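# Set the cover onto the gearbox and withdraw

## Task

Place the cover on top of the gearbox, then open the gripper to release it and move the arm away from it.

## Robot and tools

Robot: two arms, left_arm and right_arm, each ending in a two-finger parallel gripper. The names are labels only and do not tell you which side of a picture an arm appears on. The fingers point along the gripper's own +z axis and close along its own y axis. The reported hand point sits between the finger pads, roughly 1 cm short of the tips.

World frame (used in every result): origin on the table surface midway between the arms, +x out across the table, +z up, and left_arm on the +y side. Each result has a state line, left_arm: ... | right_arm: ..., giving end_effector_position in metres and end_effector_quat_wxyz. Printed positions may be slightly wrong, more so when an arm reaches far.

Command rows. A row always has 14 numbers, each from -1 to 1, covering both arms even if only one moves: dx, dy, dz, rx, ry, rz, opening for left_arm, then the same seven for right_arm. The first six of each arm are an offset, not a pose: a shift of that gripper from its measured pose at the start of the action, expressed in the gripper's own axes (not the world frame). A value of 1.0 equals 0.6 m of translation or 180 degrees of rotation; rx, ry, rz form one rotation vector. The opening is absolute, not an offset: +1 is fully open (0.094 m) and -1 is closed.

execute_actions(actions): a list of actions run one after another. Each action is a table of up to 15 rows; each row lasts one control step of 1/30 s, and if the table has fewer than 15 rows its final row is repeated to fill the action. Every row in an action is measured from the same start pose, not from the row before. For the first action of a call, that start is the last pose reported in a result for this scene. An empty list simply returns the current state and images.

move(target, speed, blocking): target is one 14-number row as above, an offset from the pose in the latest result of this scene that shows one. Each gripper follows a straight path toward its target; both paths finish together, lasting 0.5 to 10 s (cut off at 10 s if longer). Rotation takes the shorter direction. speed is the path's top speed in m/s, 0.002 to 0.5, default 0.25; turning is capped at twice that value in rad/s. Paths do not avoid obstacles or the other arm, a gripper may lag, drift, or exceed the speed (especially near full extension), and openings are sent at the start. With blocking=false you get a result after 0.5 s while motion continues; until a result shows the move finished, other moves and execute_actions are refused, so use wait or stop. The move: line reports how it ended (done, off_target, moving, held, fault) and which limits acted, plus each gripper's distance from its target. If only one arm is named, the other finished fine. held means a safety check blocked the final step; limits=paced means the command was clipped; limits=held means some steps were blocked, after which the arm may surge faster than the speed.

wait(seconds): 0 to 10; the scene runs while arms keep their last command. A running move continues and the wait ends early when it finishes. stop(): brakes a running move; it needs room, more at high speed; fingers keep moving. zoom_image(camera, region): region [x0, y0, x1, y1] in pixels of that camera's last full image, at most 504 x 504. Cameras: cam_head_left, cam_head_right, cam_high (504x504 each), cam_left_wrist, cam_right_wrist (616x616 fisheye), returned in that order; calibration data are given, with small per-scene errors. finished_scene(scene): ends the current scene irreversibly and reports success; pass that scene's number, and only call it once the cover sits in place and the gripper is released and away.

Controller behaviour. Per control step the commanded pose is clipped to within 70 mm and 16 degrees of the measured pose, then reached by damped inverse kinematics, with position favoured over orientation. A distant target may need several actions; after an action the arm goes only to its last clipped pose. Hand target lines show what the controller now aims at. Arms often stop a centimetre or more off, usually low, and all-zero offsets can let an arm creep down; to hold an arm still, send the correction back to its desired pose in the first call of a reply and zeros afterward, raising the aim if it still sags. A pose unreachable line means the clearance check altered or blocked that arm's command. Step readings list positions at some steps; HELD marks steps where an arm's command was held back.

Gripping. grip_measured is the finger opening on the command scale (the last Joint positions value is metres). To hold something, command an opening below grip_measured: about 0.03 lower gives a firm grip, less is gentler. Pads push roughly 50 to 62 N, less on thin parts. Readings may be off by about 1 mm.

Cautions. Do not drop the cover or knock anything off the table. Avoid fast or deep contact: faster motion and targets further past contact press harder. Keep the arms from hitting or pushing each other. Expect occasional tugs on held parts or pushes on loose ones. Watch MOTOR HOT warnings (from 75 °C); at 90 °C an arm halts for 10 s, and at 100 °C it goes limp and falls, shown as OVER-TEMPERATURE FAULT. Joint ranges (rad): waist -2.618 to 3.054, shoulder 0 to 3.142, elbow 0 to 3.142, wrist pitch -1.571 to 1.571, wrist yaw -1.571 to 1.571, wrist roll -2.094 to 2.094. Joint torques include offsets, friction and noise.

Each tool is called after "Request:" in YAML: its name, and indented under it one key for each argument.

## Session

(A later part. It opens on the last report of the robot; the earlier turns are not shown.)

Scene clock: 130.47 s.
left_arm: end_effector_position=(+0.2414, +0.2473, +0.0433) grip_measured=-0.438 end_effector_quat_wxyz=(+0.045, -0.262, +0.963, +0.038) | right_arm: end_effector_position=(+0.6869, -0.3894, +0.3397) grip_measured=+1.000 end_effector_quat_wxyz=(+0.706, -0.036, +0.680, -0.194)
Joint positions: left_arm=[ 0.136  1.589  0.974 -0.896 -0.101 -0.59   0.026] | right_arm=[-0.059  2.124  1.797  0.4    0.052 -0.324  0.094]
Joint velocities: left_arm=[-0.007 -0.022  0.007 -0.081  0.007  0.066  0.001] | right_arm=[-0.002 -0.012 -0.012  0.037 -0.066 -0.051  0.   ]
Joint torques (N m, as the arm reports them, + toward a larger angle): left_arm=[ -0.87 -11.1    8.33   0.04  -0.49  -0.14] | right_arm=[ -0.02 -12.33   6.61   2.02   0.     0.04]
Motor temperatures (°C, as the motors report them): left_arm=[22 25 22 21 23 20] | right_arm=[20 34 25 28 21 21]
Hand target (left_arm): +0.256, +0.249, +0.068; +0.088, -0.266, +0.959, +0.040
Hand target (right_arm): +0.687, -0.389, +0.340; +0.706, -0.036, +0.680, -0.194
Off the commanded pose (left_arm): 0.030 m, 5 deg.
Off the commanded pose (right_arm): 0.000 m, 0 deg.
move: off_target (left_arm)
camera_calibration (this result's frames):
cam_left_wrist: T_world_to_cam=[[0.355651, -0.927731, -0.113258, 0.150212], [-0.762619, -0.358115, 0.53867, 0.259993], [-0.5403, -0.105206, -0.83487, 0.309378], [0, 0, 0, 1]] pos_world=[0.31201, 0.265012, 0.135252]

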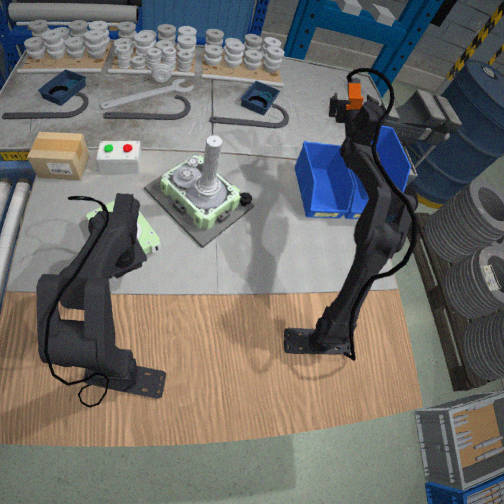

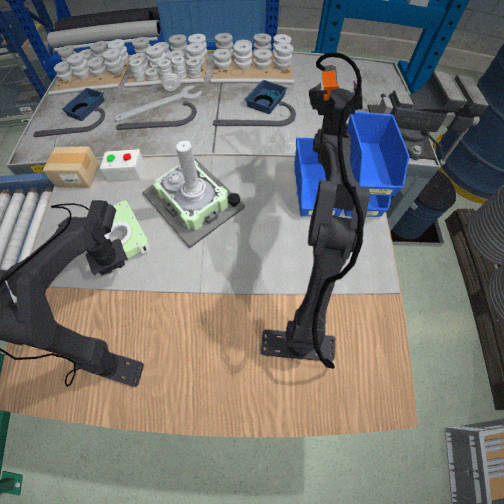

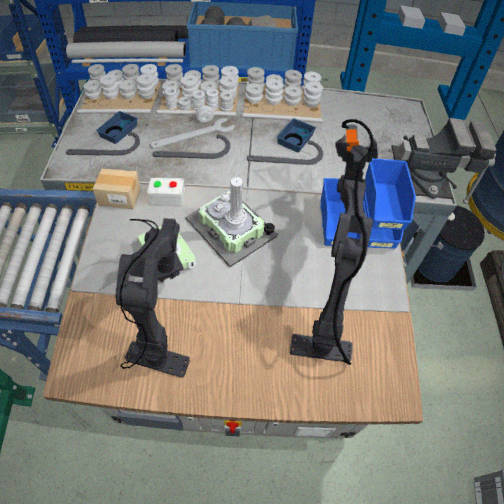

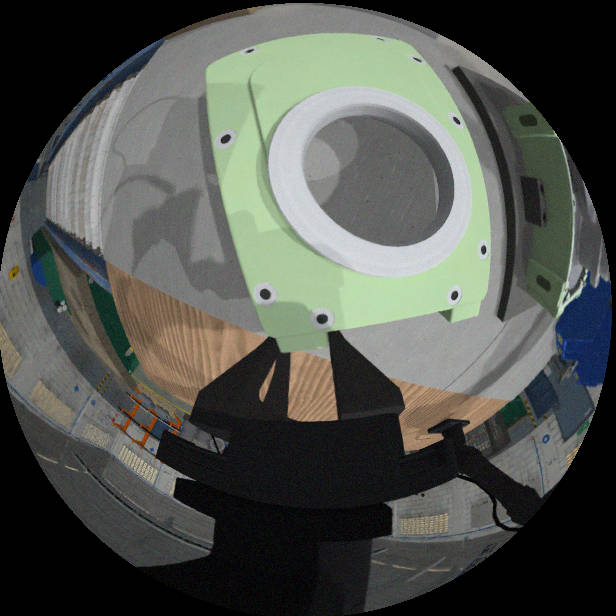

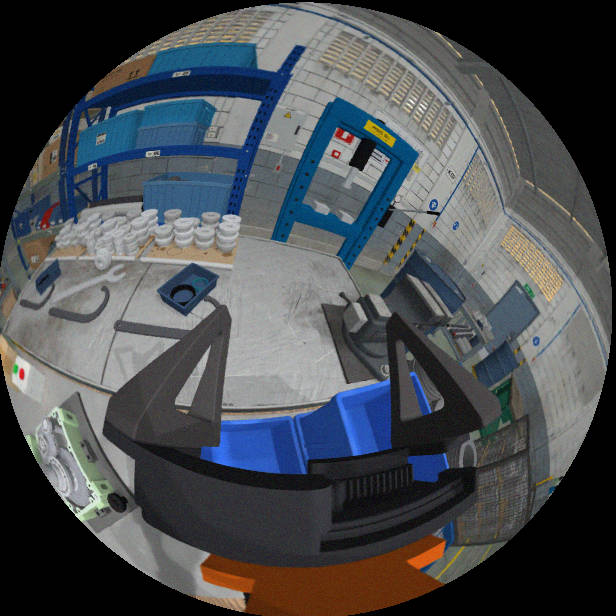

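Request:
move:
  target: [0.07,-0.108,-0.055,0,-0.02,-0.085,-0.6,0,0,0,0,0,0,1]
  speed: 0.04

Scene clock: 153.67 s.
left_arm: end_effector_position=(+0.2215, +0.1680, +0.0502) grip_measured=-0.438 end_effector_quat_wxyz=(+0.044, -0.384, +0.921, +0.042) | right_arm: end_effector_position=(+0.6869, -0.3894, +0.3397) grip_measured=+1.000 end_effector_quat_wxyz=(+0.706, -0.036, +0.680, -0.194)
Joint positions: left_arm=[-0.182  1.598  1.013 -0.982 -0.122 -1.169  0.026] | right_arm=[-0.059  2.124  1.797  0.4    0.052 -0.324  0.094]
Joint velocities: left_arm=[ 0.017 -0.017  0.017  0.095 -0.007 -0.081  0.   ] | right_arm=[-0.022 -0.002 -0.017  0.007 -0.022 -0.037  0.   ]
Joint torques (N m, as the arm reports them, + toward a larger angle): left_arm=[-0.98 -8.45  8.39 -0.08 -0.68 -0.17] | right_arm=[  0.   -12.33   6.62   2.02  -0.01   0.04]
Motor temperatures (°C, as the motors report them): left_arm=[22 27 24 21 23 20] | right_arm=[20 35 25 29 21 21]
Hand target (left_arm): +0.234, +0.168, +0.067; +0.078, -0.387, +0.918, +0.041
Hand target (right_arm): +0.687, -0.389, +0.340; +0.706, -0.036, +0.680, -0.194
Off the commanded pose (left_arm): 0.023 m, 4 deg.
Off the commanded pose (right_arm): 0.000 m, 0 deg.
move: off_target (left_arm)
camera_calibration (this result's frames):
cam_left_wrist: T_world_to_cam=[[0.582022, -0.805959, -0.108074, 0.0136637], [-0.651234, -0.541571, 0.531597, 0.219249], [-0.486975, -0.23902, -0.840074, 0.306956], [0, 0, 0, 1]] pos_world=[0.28431, 0.20312, 0.14279]

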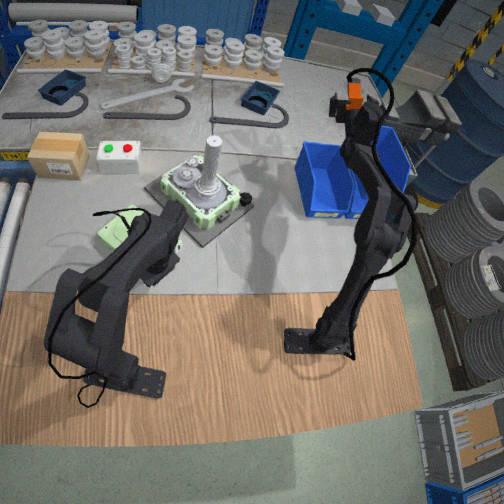

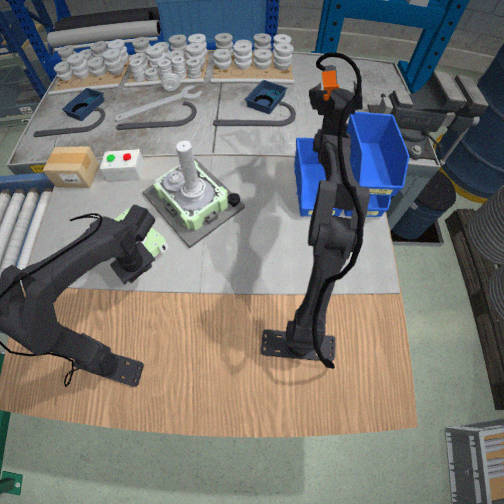

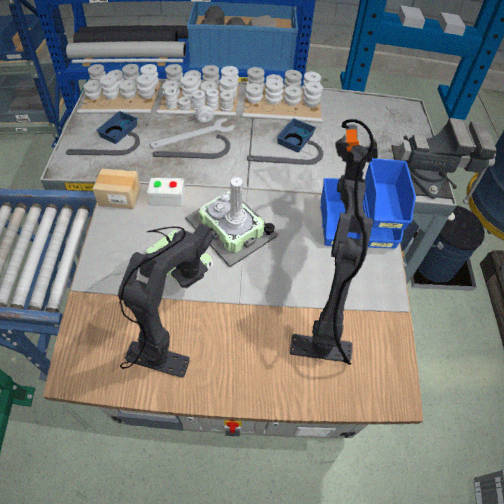

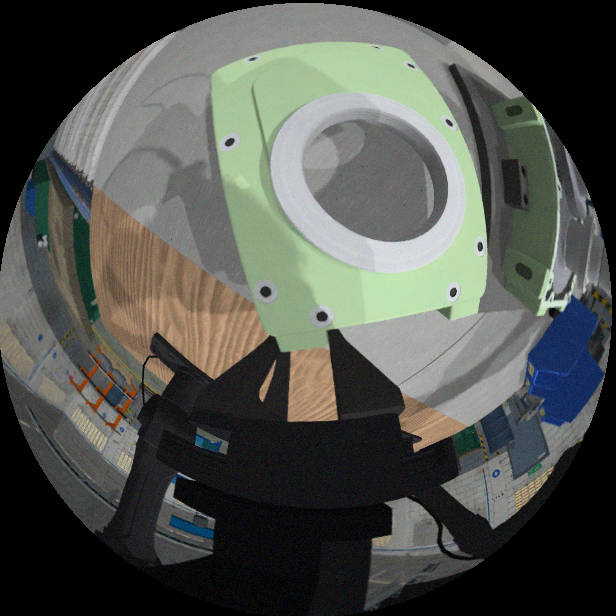

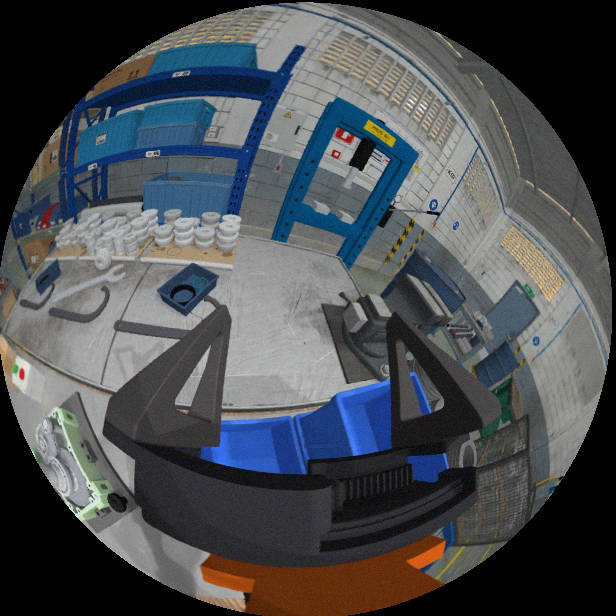

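Request:
move:
  target: [0.06,0.05,0.058,0,-0.02,0,-0.6,0,0,0,0,0,0,1]
  speed: 0.04

Request:
execute_actions:
  actions:
    - [[0,0,0,0,0,0,0,0,0,0,0,0,0,1]]

Request:
move:
  target: [0,0,-0.15,0,0,0,0,0,0,0,0,0,0,1]
  speed: 0.15

Scene clock: 159.67 s.
left_arm: end_effector_position=(+0.1950, +0.1668, +0.0128) grip_measured=-0.440 end_effector_quat_wxyz=(+0.092, -0.384, +0.918, +0.041) | right_arm: end_effector_position=(+0.6869, -0.3894, +0.3397) grip_measured=+1.000 end_effector_quat_wxyz=(+0.706, -0.036, +0.680, -0.194)
Joint positions: left_arm=[-0.281  1.519  0.761 -0.758 -0.195 -1.267  0.026] | right_arm=[-0.059  2.124  1.797  0.4    0.052 -0.324  0.094]
Joint velocities: left_arm=[-0.007 -0.012  0.012  0.051  0.007  0.007  0.   ] | right_arm=[-0.012 -0.002 -0.002 -0.051  0.022 -0.066  0.   ]
Joint torques (N m, as the arm reports them, + toward a larger angle): left_arm=[-1.26 -7.41  3.21 -0.31 -0.04 -0.17] | right_arm=[ -0.01 -12.33   6.59   2.01   0.     0.03]
Motor temperatures (°C, as the motors report them): left_arm=[22 27 24 21 23 20] | right_arm=[20 35 25 29 21 21]
Hand target (left_arm): +0.177, +0.169, +0.012; +0.073, -0.383, +0.919, +0.055
Hand target (right_arm): +0.687, -0.389, +0.340; +0.706, -0.036, +0.680, -0.194
Off the commanded pose (left_arm): 0.018 m, 3 deg.
Off the commanded pose (right_arm): 0.000 m, 0 deg.
move: off_target (left_arm)
camera_calibration (this result's frames):
cam_left_wrist: T_world_to_cam=[[0.589939, -0.803004, -0.0845942, 0.0217022], [-0.695697, -0.558673, 0.451542, 0.233708], [-0.409851, -0.20753, -0.888231, 0.242635], [0, 0, 0, 1]] pos_world=[0.249231, 0.198348, 0.111823]

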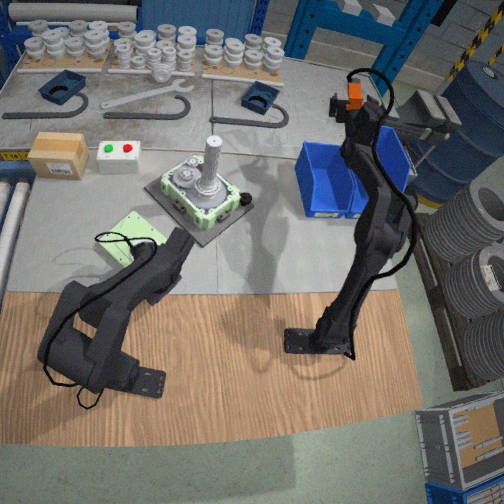

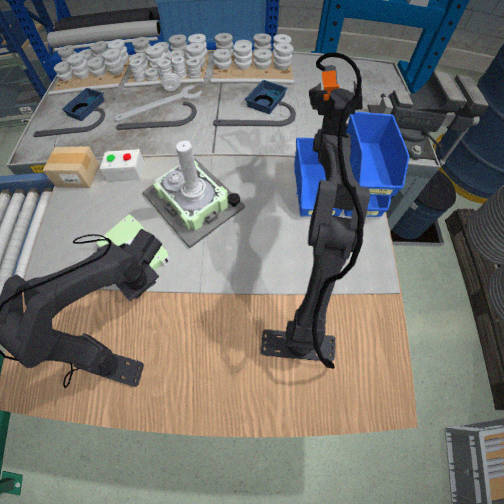

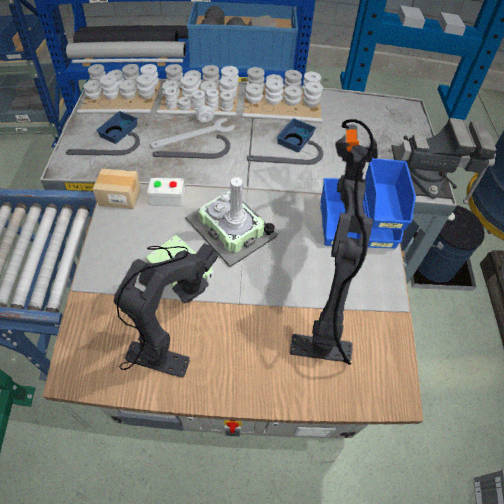

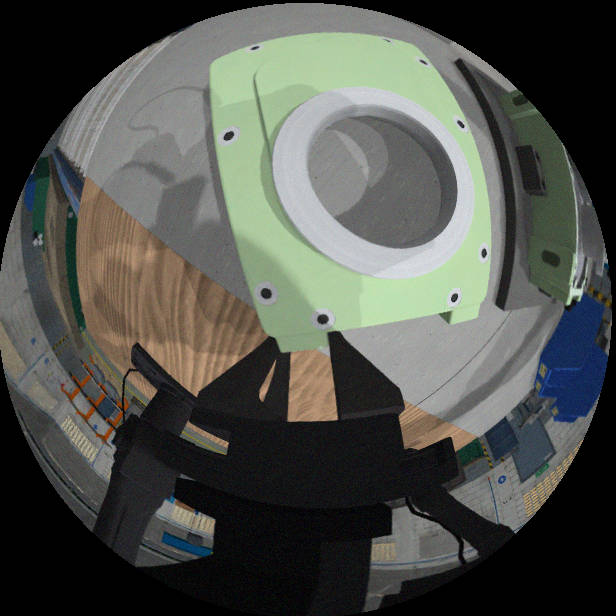

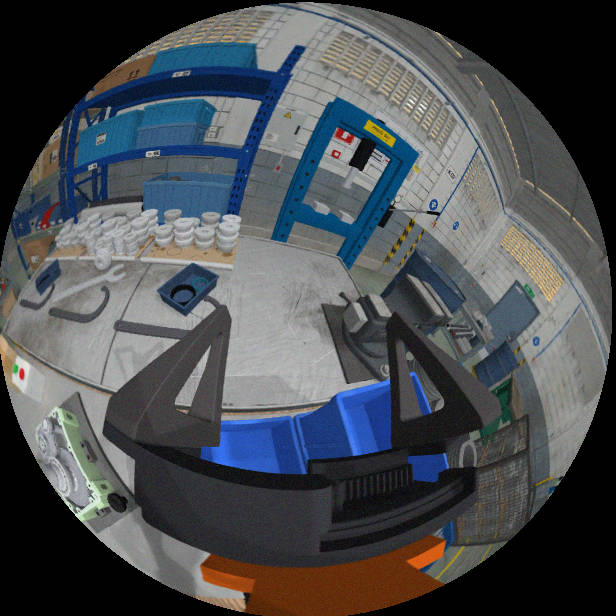

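Scene clock: 160.17 s.
left_arm: end_effector_position=(+0.1939, +0.1680, +0.0128) grip_measured=-0.003 end_effector_quat_wxyz=(+0.091, -0.384, +0.918, +0.045) | right_arm: end_effector_position=(+0.6869, -0.3894, +0.3397) grip_measured=+1.000 end_effector_quat_wxyz=(+0.706, -0.036, +0.680, -0.194)
Joint positions: left_arm=[-0.281  1.519  0.761 -0.764 -0.198 -1.267  0.047] | right_arm=[-0.059  2.124  1.797  0.4    0.052 -0.324  0.094]
Joint velocities: left_arm=[ 0.027 -0.027  0.017  0.022  0.066  0.022  0.   ] | right_arm=[-0.002  0.007  0.017 -0.081 -0.037  0.022  0.   ]
Joint torques (N m, as the arm reports them, + toward a larger angle): left_arm=[-0.04 -5.41  4.87  0.24 -0.14 -0.02] | right_arm=[  0.02 -12.35   6.6    2.02   0.     0.04]
Motor temperatures (°C, as the motors report them): left_arm=[22 27 24 21 23 20] | right_arm=[20 35 25 29 21 21]
Hand target (left_arm): +0.195, +0.167, +0.013; +0.092, -0.384, +0.918, +0.041
Hand target (right_arm): +0.687, -0.389, +0.340; +0.706, -0.036, +0.680, -0.194
Off the commanded pose (left_arm): 0.002 m, 0 deg.
Off the commanded pose (right_arm): 0.000 m, 0 deg.
Step readings (end_effector_position):
0: left_arm (+0.1950, +0.1668, +0.0128) | right_arm (+0.6869, -0.3894, +0.3397)
1: left_arm (+0.1953, +0.1666, +0.0128) | right_arm (+0.6869, -0.3894, +0.3397)
2: left_arm (+0.1947, +0.1672, +0.0128) | right_arm (+0.6869, -0.3894, +0.3397)
4: left_arm (+0.1940, +0.1679, +0.0128) | right_arm (+0.6869, -0.3894, +0.3397)
8: left_arm (+0.1939, +0.1680, +0.0128) | right_arm (+0.6869, -0.3894, +0.3397)
15: end_effector_position above
camera_calibration (this result's frames):
cam_left_wrist: T_world_to_cam=[[0.589745, -0.802382, -0.0915578, 0.0233337], [-0.693864, -0.561439, 0.450931, 0.233755], [-0.413224, -0.202406, -0.88785, 0.242282], [0, 0, 0, 1]] pos_world=[0.24855, 0.199001, 0.111839]

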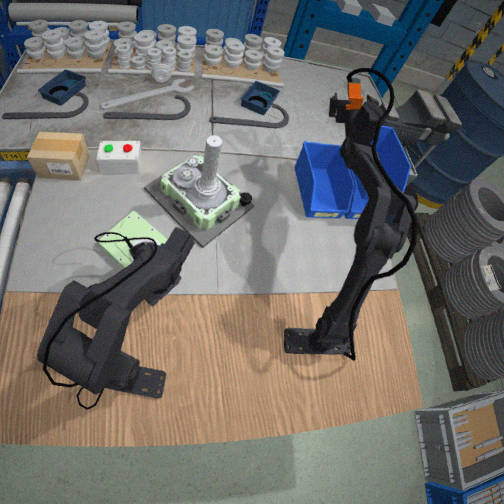

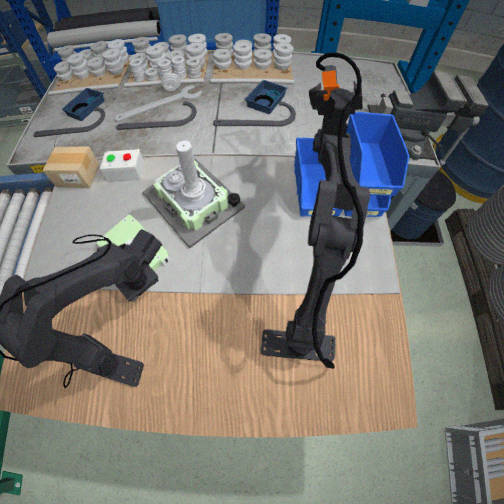

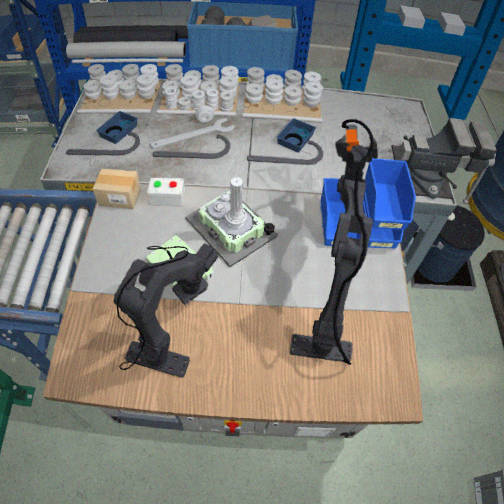

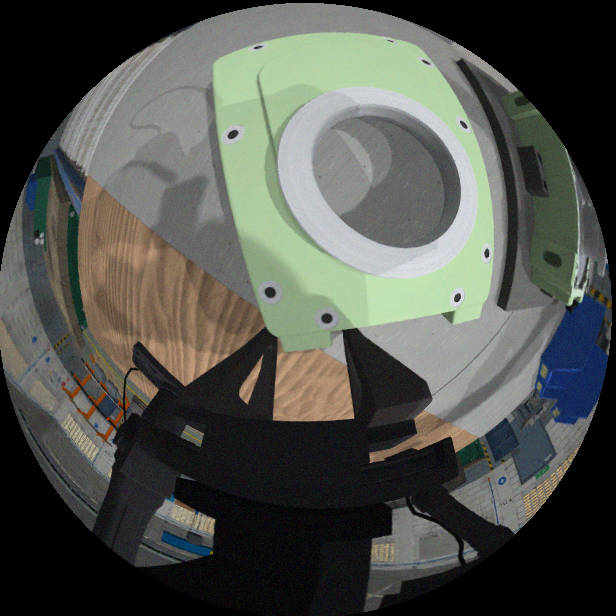

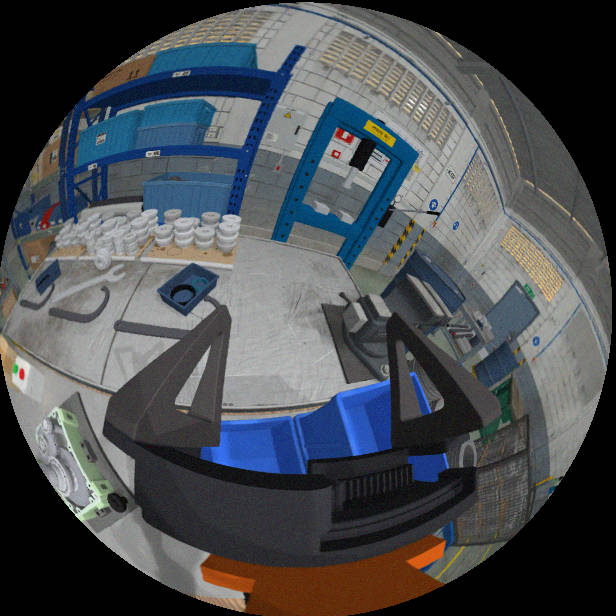

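Scene clock: 161.43 s.
left_arm: end_effector_position=(+0.1807, +0.1561, +0.0895) grip_measured=-0.002 end_effector_quat_wxyz=(+0.082, -0.383, +0.919, +0.054) | right_arm: end_effector_position=(+0.6869, -0.3894, +0.3397) grip_measured=+1.000 end_effector_quat_wxyz=(+0.706, -0.036, +0.680, -0.194)
Joint positions: left_arm=[-0.352  1.415  0.996 -1.143 -0.196 -1.338  0.047] | right_arm=[-0.059  2.124  1.797  0.4    0.052 -0.324  0.094]
Joint velocities: left_arm=[-0.002  0.012 -0.002 -0.081 -0.066  0.022  0.   ] | right_arm=[ 0.012 -0.007 -0.002  0.022  0.007  0.007  0.   ]
Joint torques (N m, as the arm reports them, + toward a larger angle): left_arm=[-0.95 -6.85  6.98 -0.11 -0.23 -0.09] | right_arm=[ -0.02 -12.31   6.6    2.01   0.     0.03]
Motor temperatures (°C, as the motors report them): left_arm=[22 27 24 21 23 20] | right_arm=[20 35 25 29 21 21]
Hand target (left_arm): +0.182, +0.153, +0.100; +0.091, -0.384, +0.918, +0.045
Hand target (right_arm): +0.687, -0.389, +0.340; +0.706, -0.036, +0.680, -0.194
Off the commanded pose (left_arm): 0.012 m, 2 deg.
Off the commanded pose (right_arm): 0.000 m, 0 deg.
move: off_target (left_arm)
camera_calibration (this result's frames):
cam_left_wrist: T_world_to_cam=[[0.586647, -0.80178, -0.113993, 0.0311125], [-0.682971, -0.565458, 0.462394, 0.180963], [-0.435196, -0.193408, -0.879316, 0.304367], [0, 0, 0, 1]] pos_world=[0.2378, 0.18614, 0.187505]

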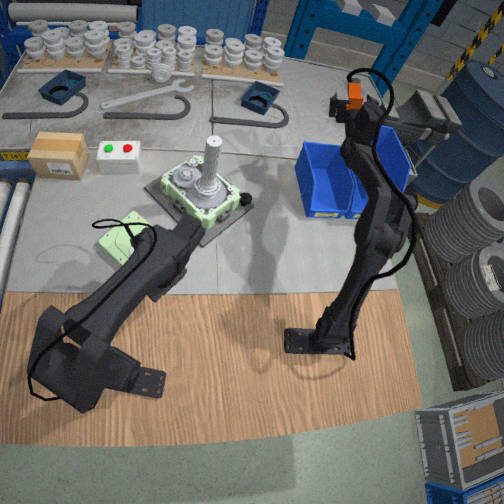

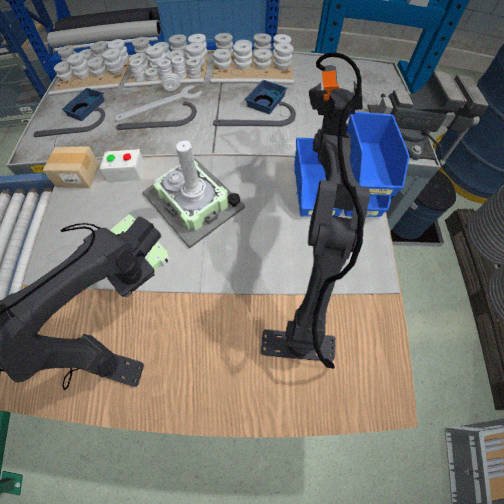

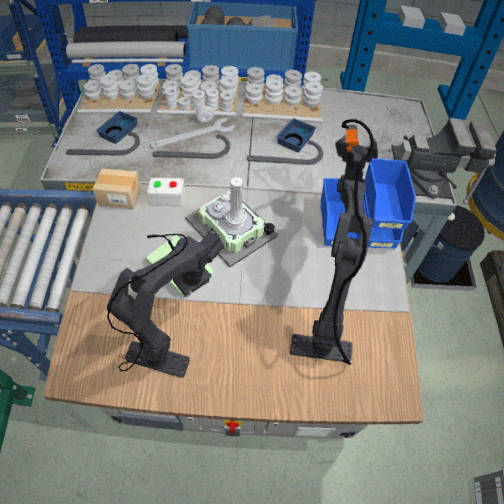

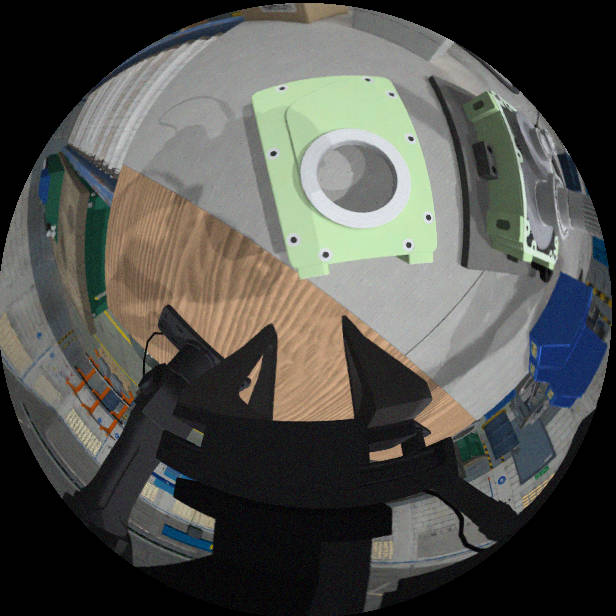

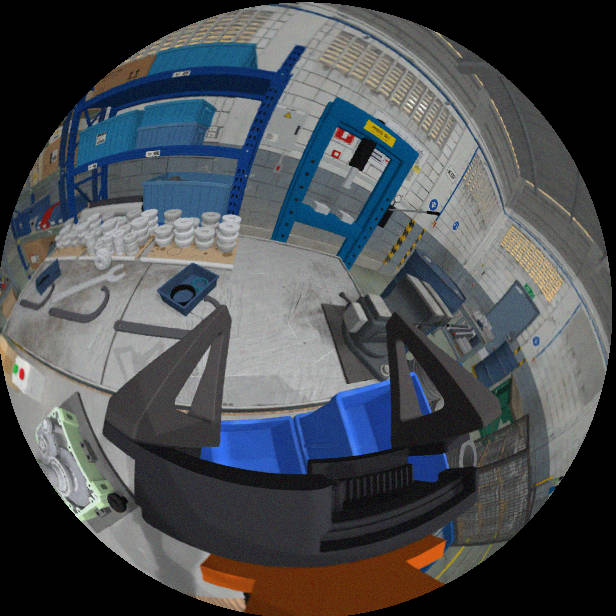

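Request:
move:
  target: [-0.396,-0.122,0.039,0,0.11,0,0.4,0.095,0.617,-0.907,-0.338,0.321,-0.102,0]
  speed: 0.3

Scene clock: 178.33 s.
left_arm: end_effector_position=(+0.4024, +0.2676, +0.1055) grip_measured=+0.398 end_effector_quat_wxyz=(-0.035, -0.392, +0.919, -0.025) | right_arm: end_effector_position=(+0.2414, +0.0524, +0.1334) grip_measured=+0.003 end_effector_quat_wxyz=(+0.168, -0.381, +0.906, +0.074)
Joint positions: left_arm=[ 0.275  2.323  2.248 -1.548  0.071 -0.726  0.066] | right_arm=[ 1.158  1.666  1.362 -0.908  0.085  0.242  0.047]
Joint velocities: left_arm=[-0.007 -0.017  0.017  0.022 -0.007 -0.022  0.001] | right_arm=[ 0.012 -0.007  0.002 -0.081 -0.051  0.066 -0.001]
Joint torques (N m, as the arm reports them, + toward a larger angle): left_arm=[  0.52 -13.66   7.09  -0.22   0.07   0.09] | right_arm=[ 0.28 -6.84  7.72  0.67 -0.05  0.12]
Motor temperatures (°C, as the motors report them): left_arm=[22 27 24 21 23 20] | right_arm=[20 35 25 29 21 21]
Hand target (left_arm): +0.403, +0.269, +0.113; -0.032, -0.389, +0.920, -0.030
Hand target (right_arm): +0.239, +0.055, +0.138; +0.163, -0.380, +0.907, +0.078
Off the commanded pose (left_arm): 0.008 m, 5 deg.
Off the commanded pose (right_arm): 0.005 m, 1 deg.
joint sent to its limit (left arm) — the command would take joint 4 (wrist pitch) past its lower limit, so that joint was sent only as far as its limit.
move: off_target (left_arm)
camera_calibration (this result's frames):
cam_left_wrist: T_world_to_cam=[[0.58957, -0.807614, -0.0129119, -0.0180297], [-0.585936, -0.438636, 0.681379, 0.291931], [-0.555954, -0.394155, -0.731817, 0.523187], [0, 0, 0, 1]] pos_world=[0.472551, 0.319707, 0.183729]
cam_right_wrist: T_world_to_cam=[[0.747803, -0.663834, 0.0107724, -0.147626], [-0.595195, -0.663116, 0.453893, 0.127482], [-0.294166, -0.345834, -0.890991, 0.296534], [0, 0, 0, 1]] pos_world=[0.273502, 0.0890884, 0.207936]

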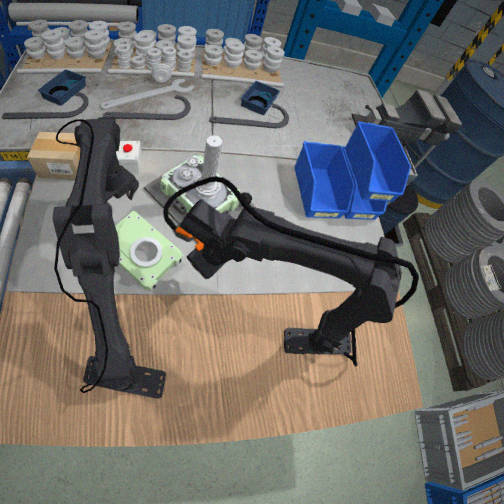

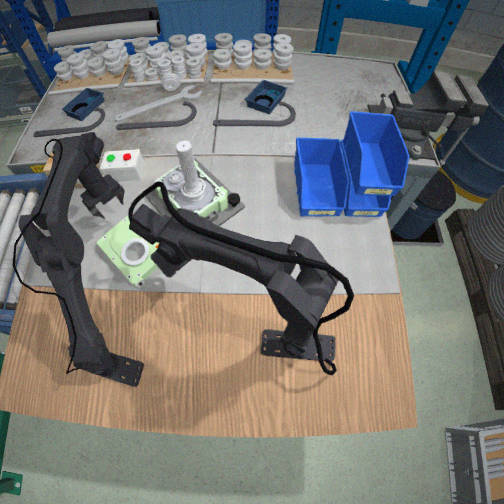

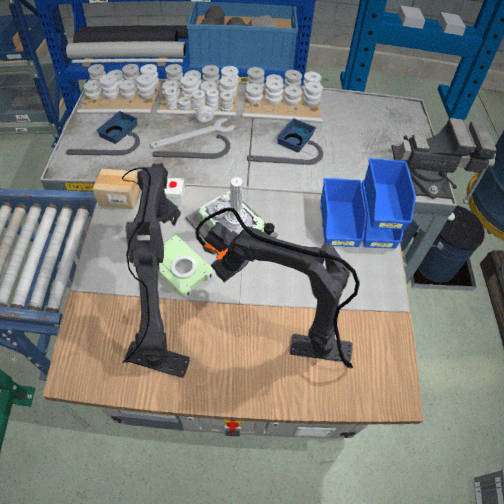

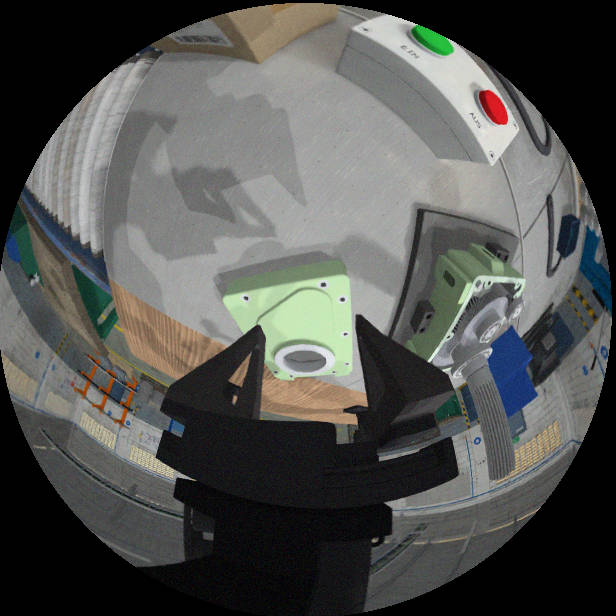

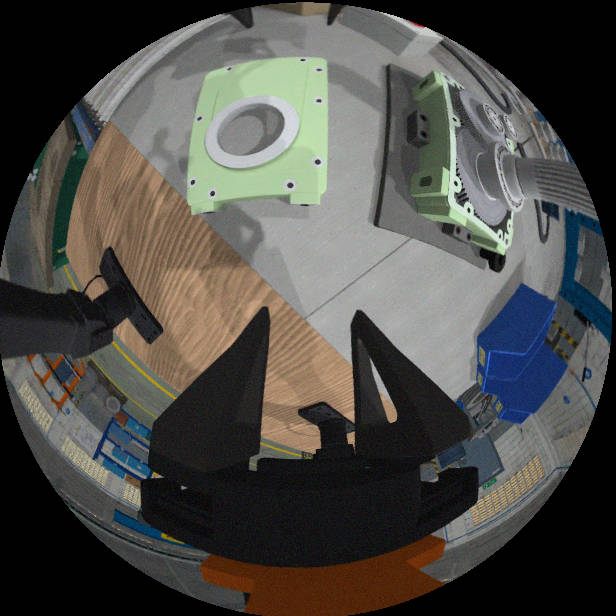

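Request:
move:
  target: [-0.057,0.01,0.112,0.25,0,0,-1,-0.022,0,0.214,0,0,0,0]
  speed: 0.15

Scene clock: 192.10 s.
left_arm: end_effector_position=(+0.4135, +0.2887, +0.0279) grip_measured=-0.997 end_effector_quat_wxyz=(+0.094, -0.382, +0.842, -0.369) | right_arm: end_effector_position=(+0.2788, +0.0968, +0.0233) grip_measured=+0.003 end_effector_quat_wxyz=(+0.172, -0.383, +0.905, +0.074)
Joint positions: left_arm=[ 0.562  2.106  1.352 -0.522  0.734 -0.601  0.   ] | right_arm=[ 1.133  1.975  1.298 -0.526  0.082  0.213  0.047]
Joint velocities: left_arm=[-0.012 -0.002 -0.002 -0.007  0.022 -0.022  0.   ] | right_arm=[-0.012  0.007  0.007 -0.007  0.051 -0.007  0.   ]
Joint torques (N m, as the arm reports them, + toward a larger angle): left_arm=[  0.74 -13.19   4.72   0.8    0.6    0.04] | right_arm=[-0.81 -8.99  4.64  1.06 -0.04 -0.04]
Motor temperatures (°C, as the motors report them): left_arm=[22 30 23 21 23 20] | right_arm=[20 33 26 28 21 21]
Hand target (left_arm): +0.418, +0.291, +0.037; +0.113, -0.373, +0.840, -0.378
Hand target (right_arm): +0.281, +0.094, +0.017; +0.168, -0.381, +0.906, +0.074
Off the commanded pose (left_arm): 0.010 m, 3 deg.
Off the commanded pose (right_arm): 0.006 m, 1 deg.
move: off_target (left_arm)
camera_calibration (this result's frames):
cam_left_wrist: T_world_to_cam=[[0.465586, -0.577695, 0.670447, -0.042717], [-0.871337, -0.166607, 0.461534, 0.406194], [-0.154925, -0.799069, -0.580937, 0.427757], [0, 0, 0, 1]] pos_world=[0.440091, 0.384805, 0.089667]
cam_right_wrist: T_world_to_cam=[[0.749541, -0.66176, 0.0161915, -0.14578], [-0.597301, -0.665583, 0.447471, 0.230091], [-0.285342, -0.345069, -0.894152, 0.222371], [0, 0, 0, 1]] pos_world=[0.310153, 0.133407, 0.0982344]

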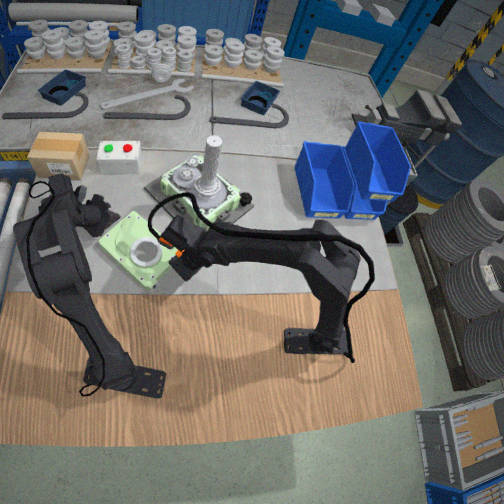

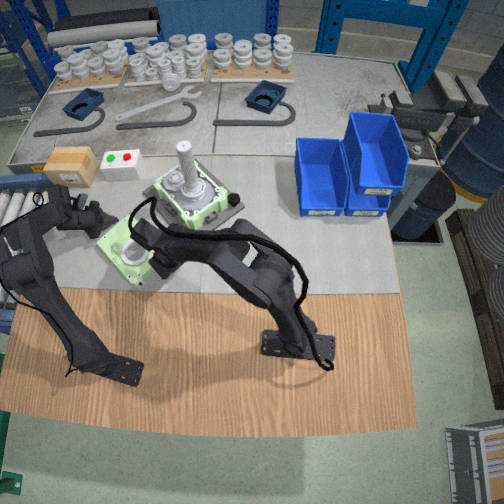

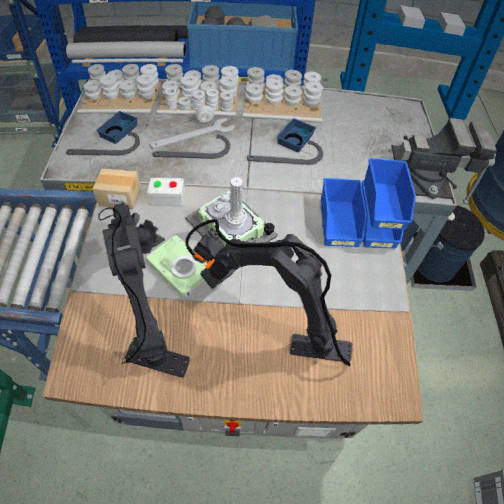

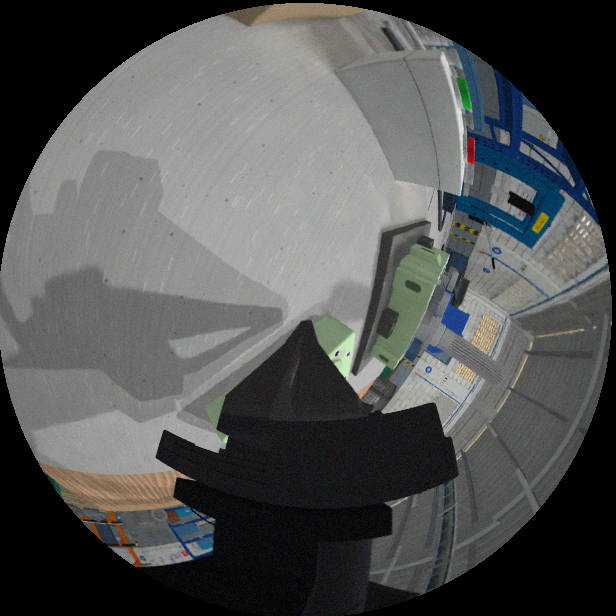

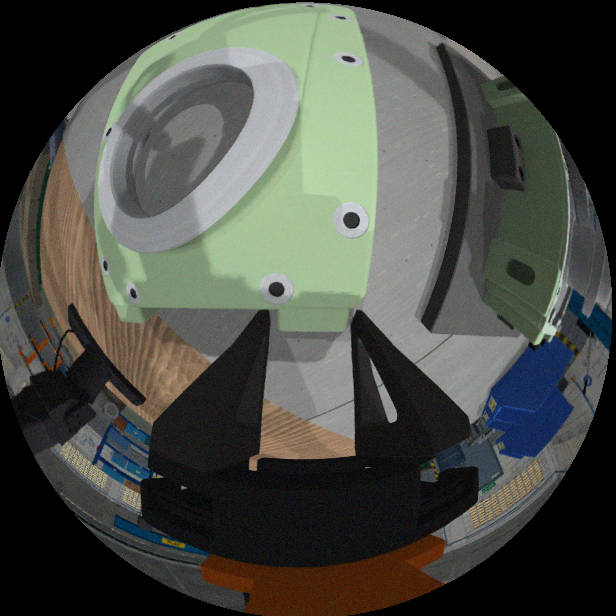

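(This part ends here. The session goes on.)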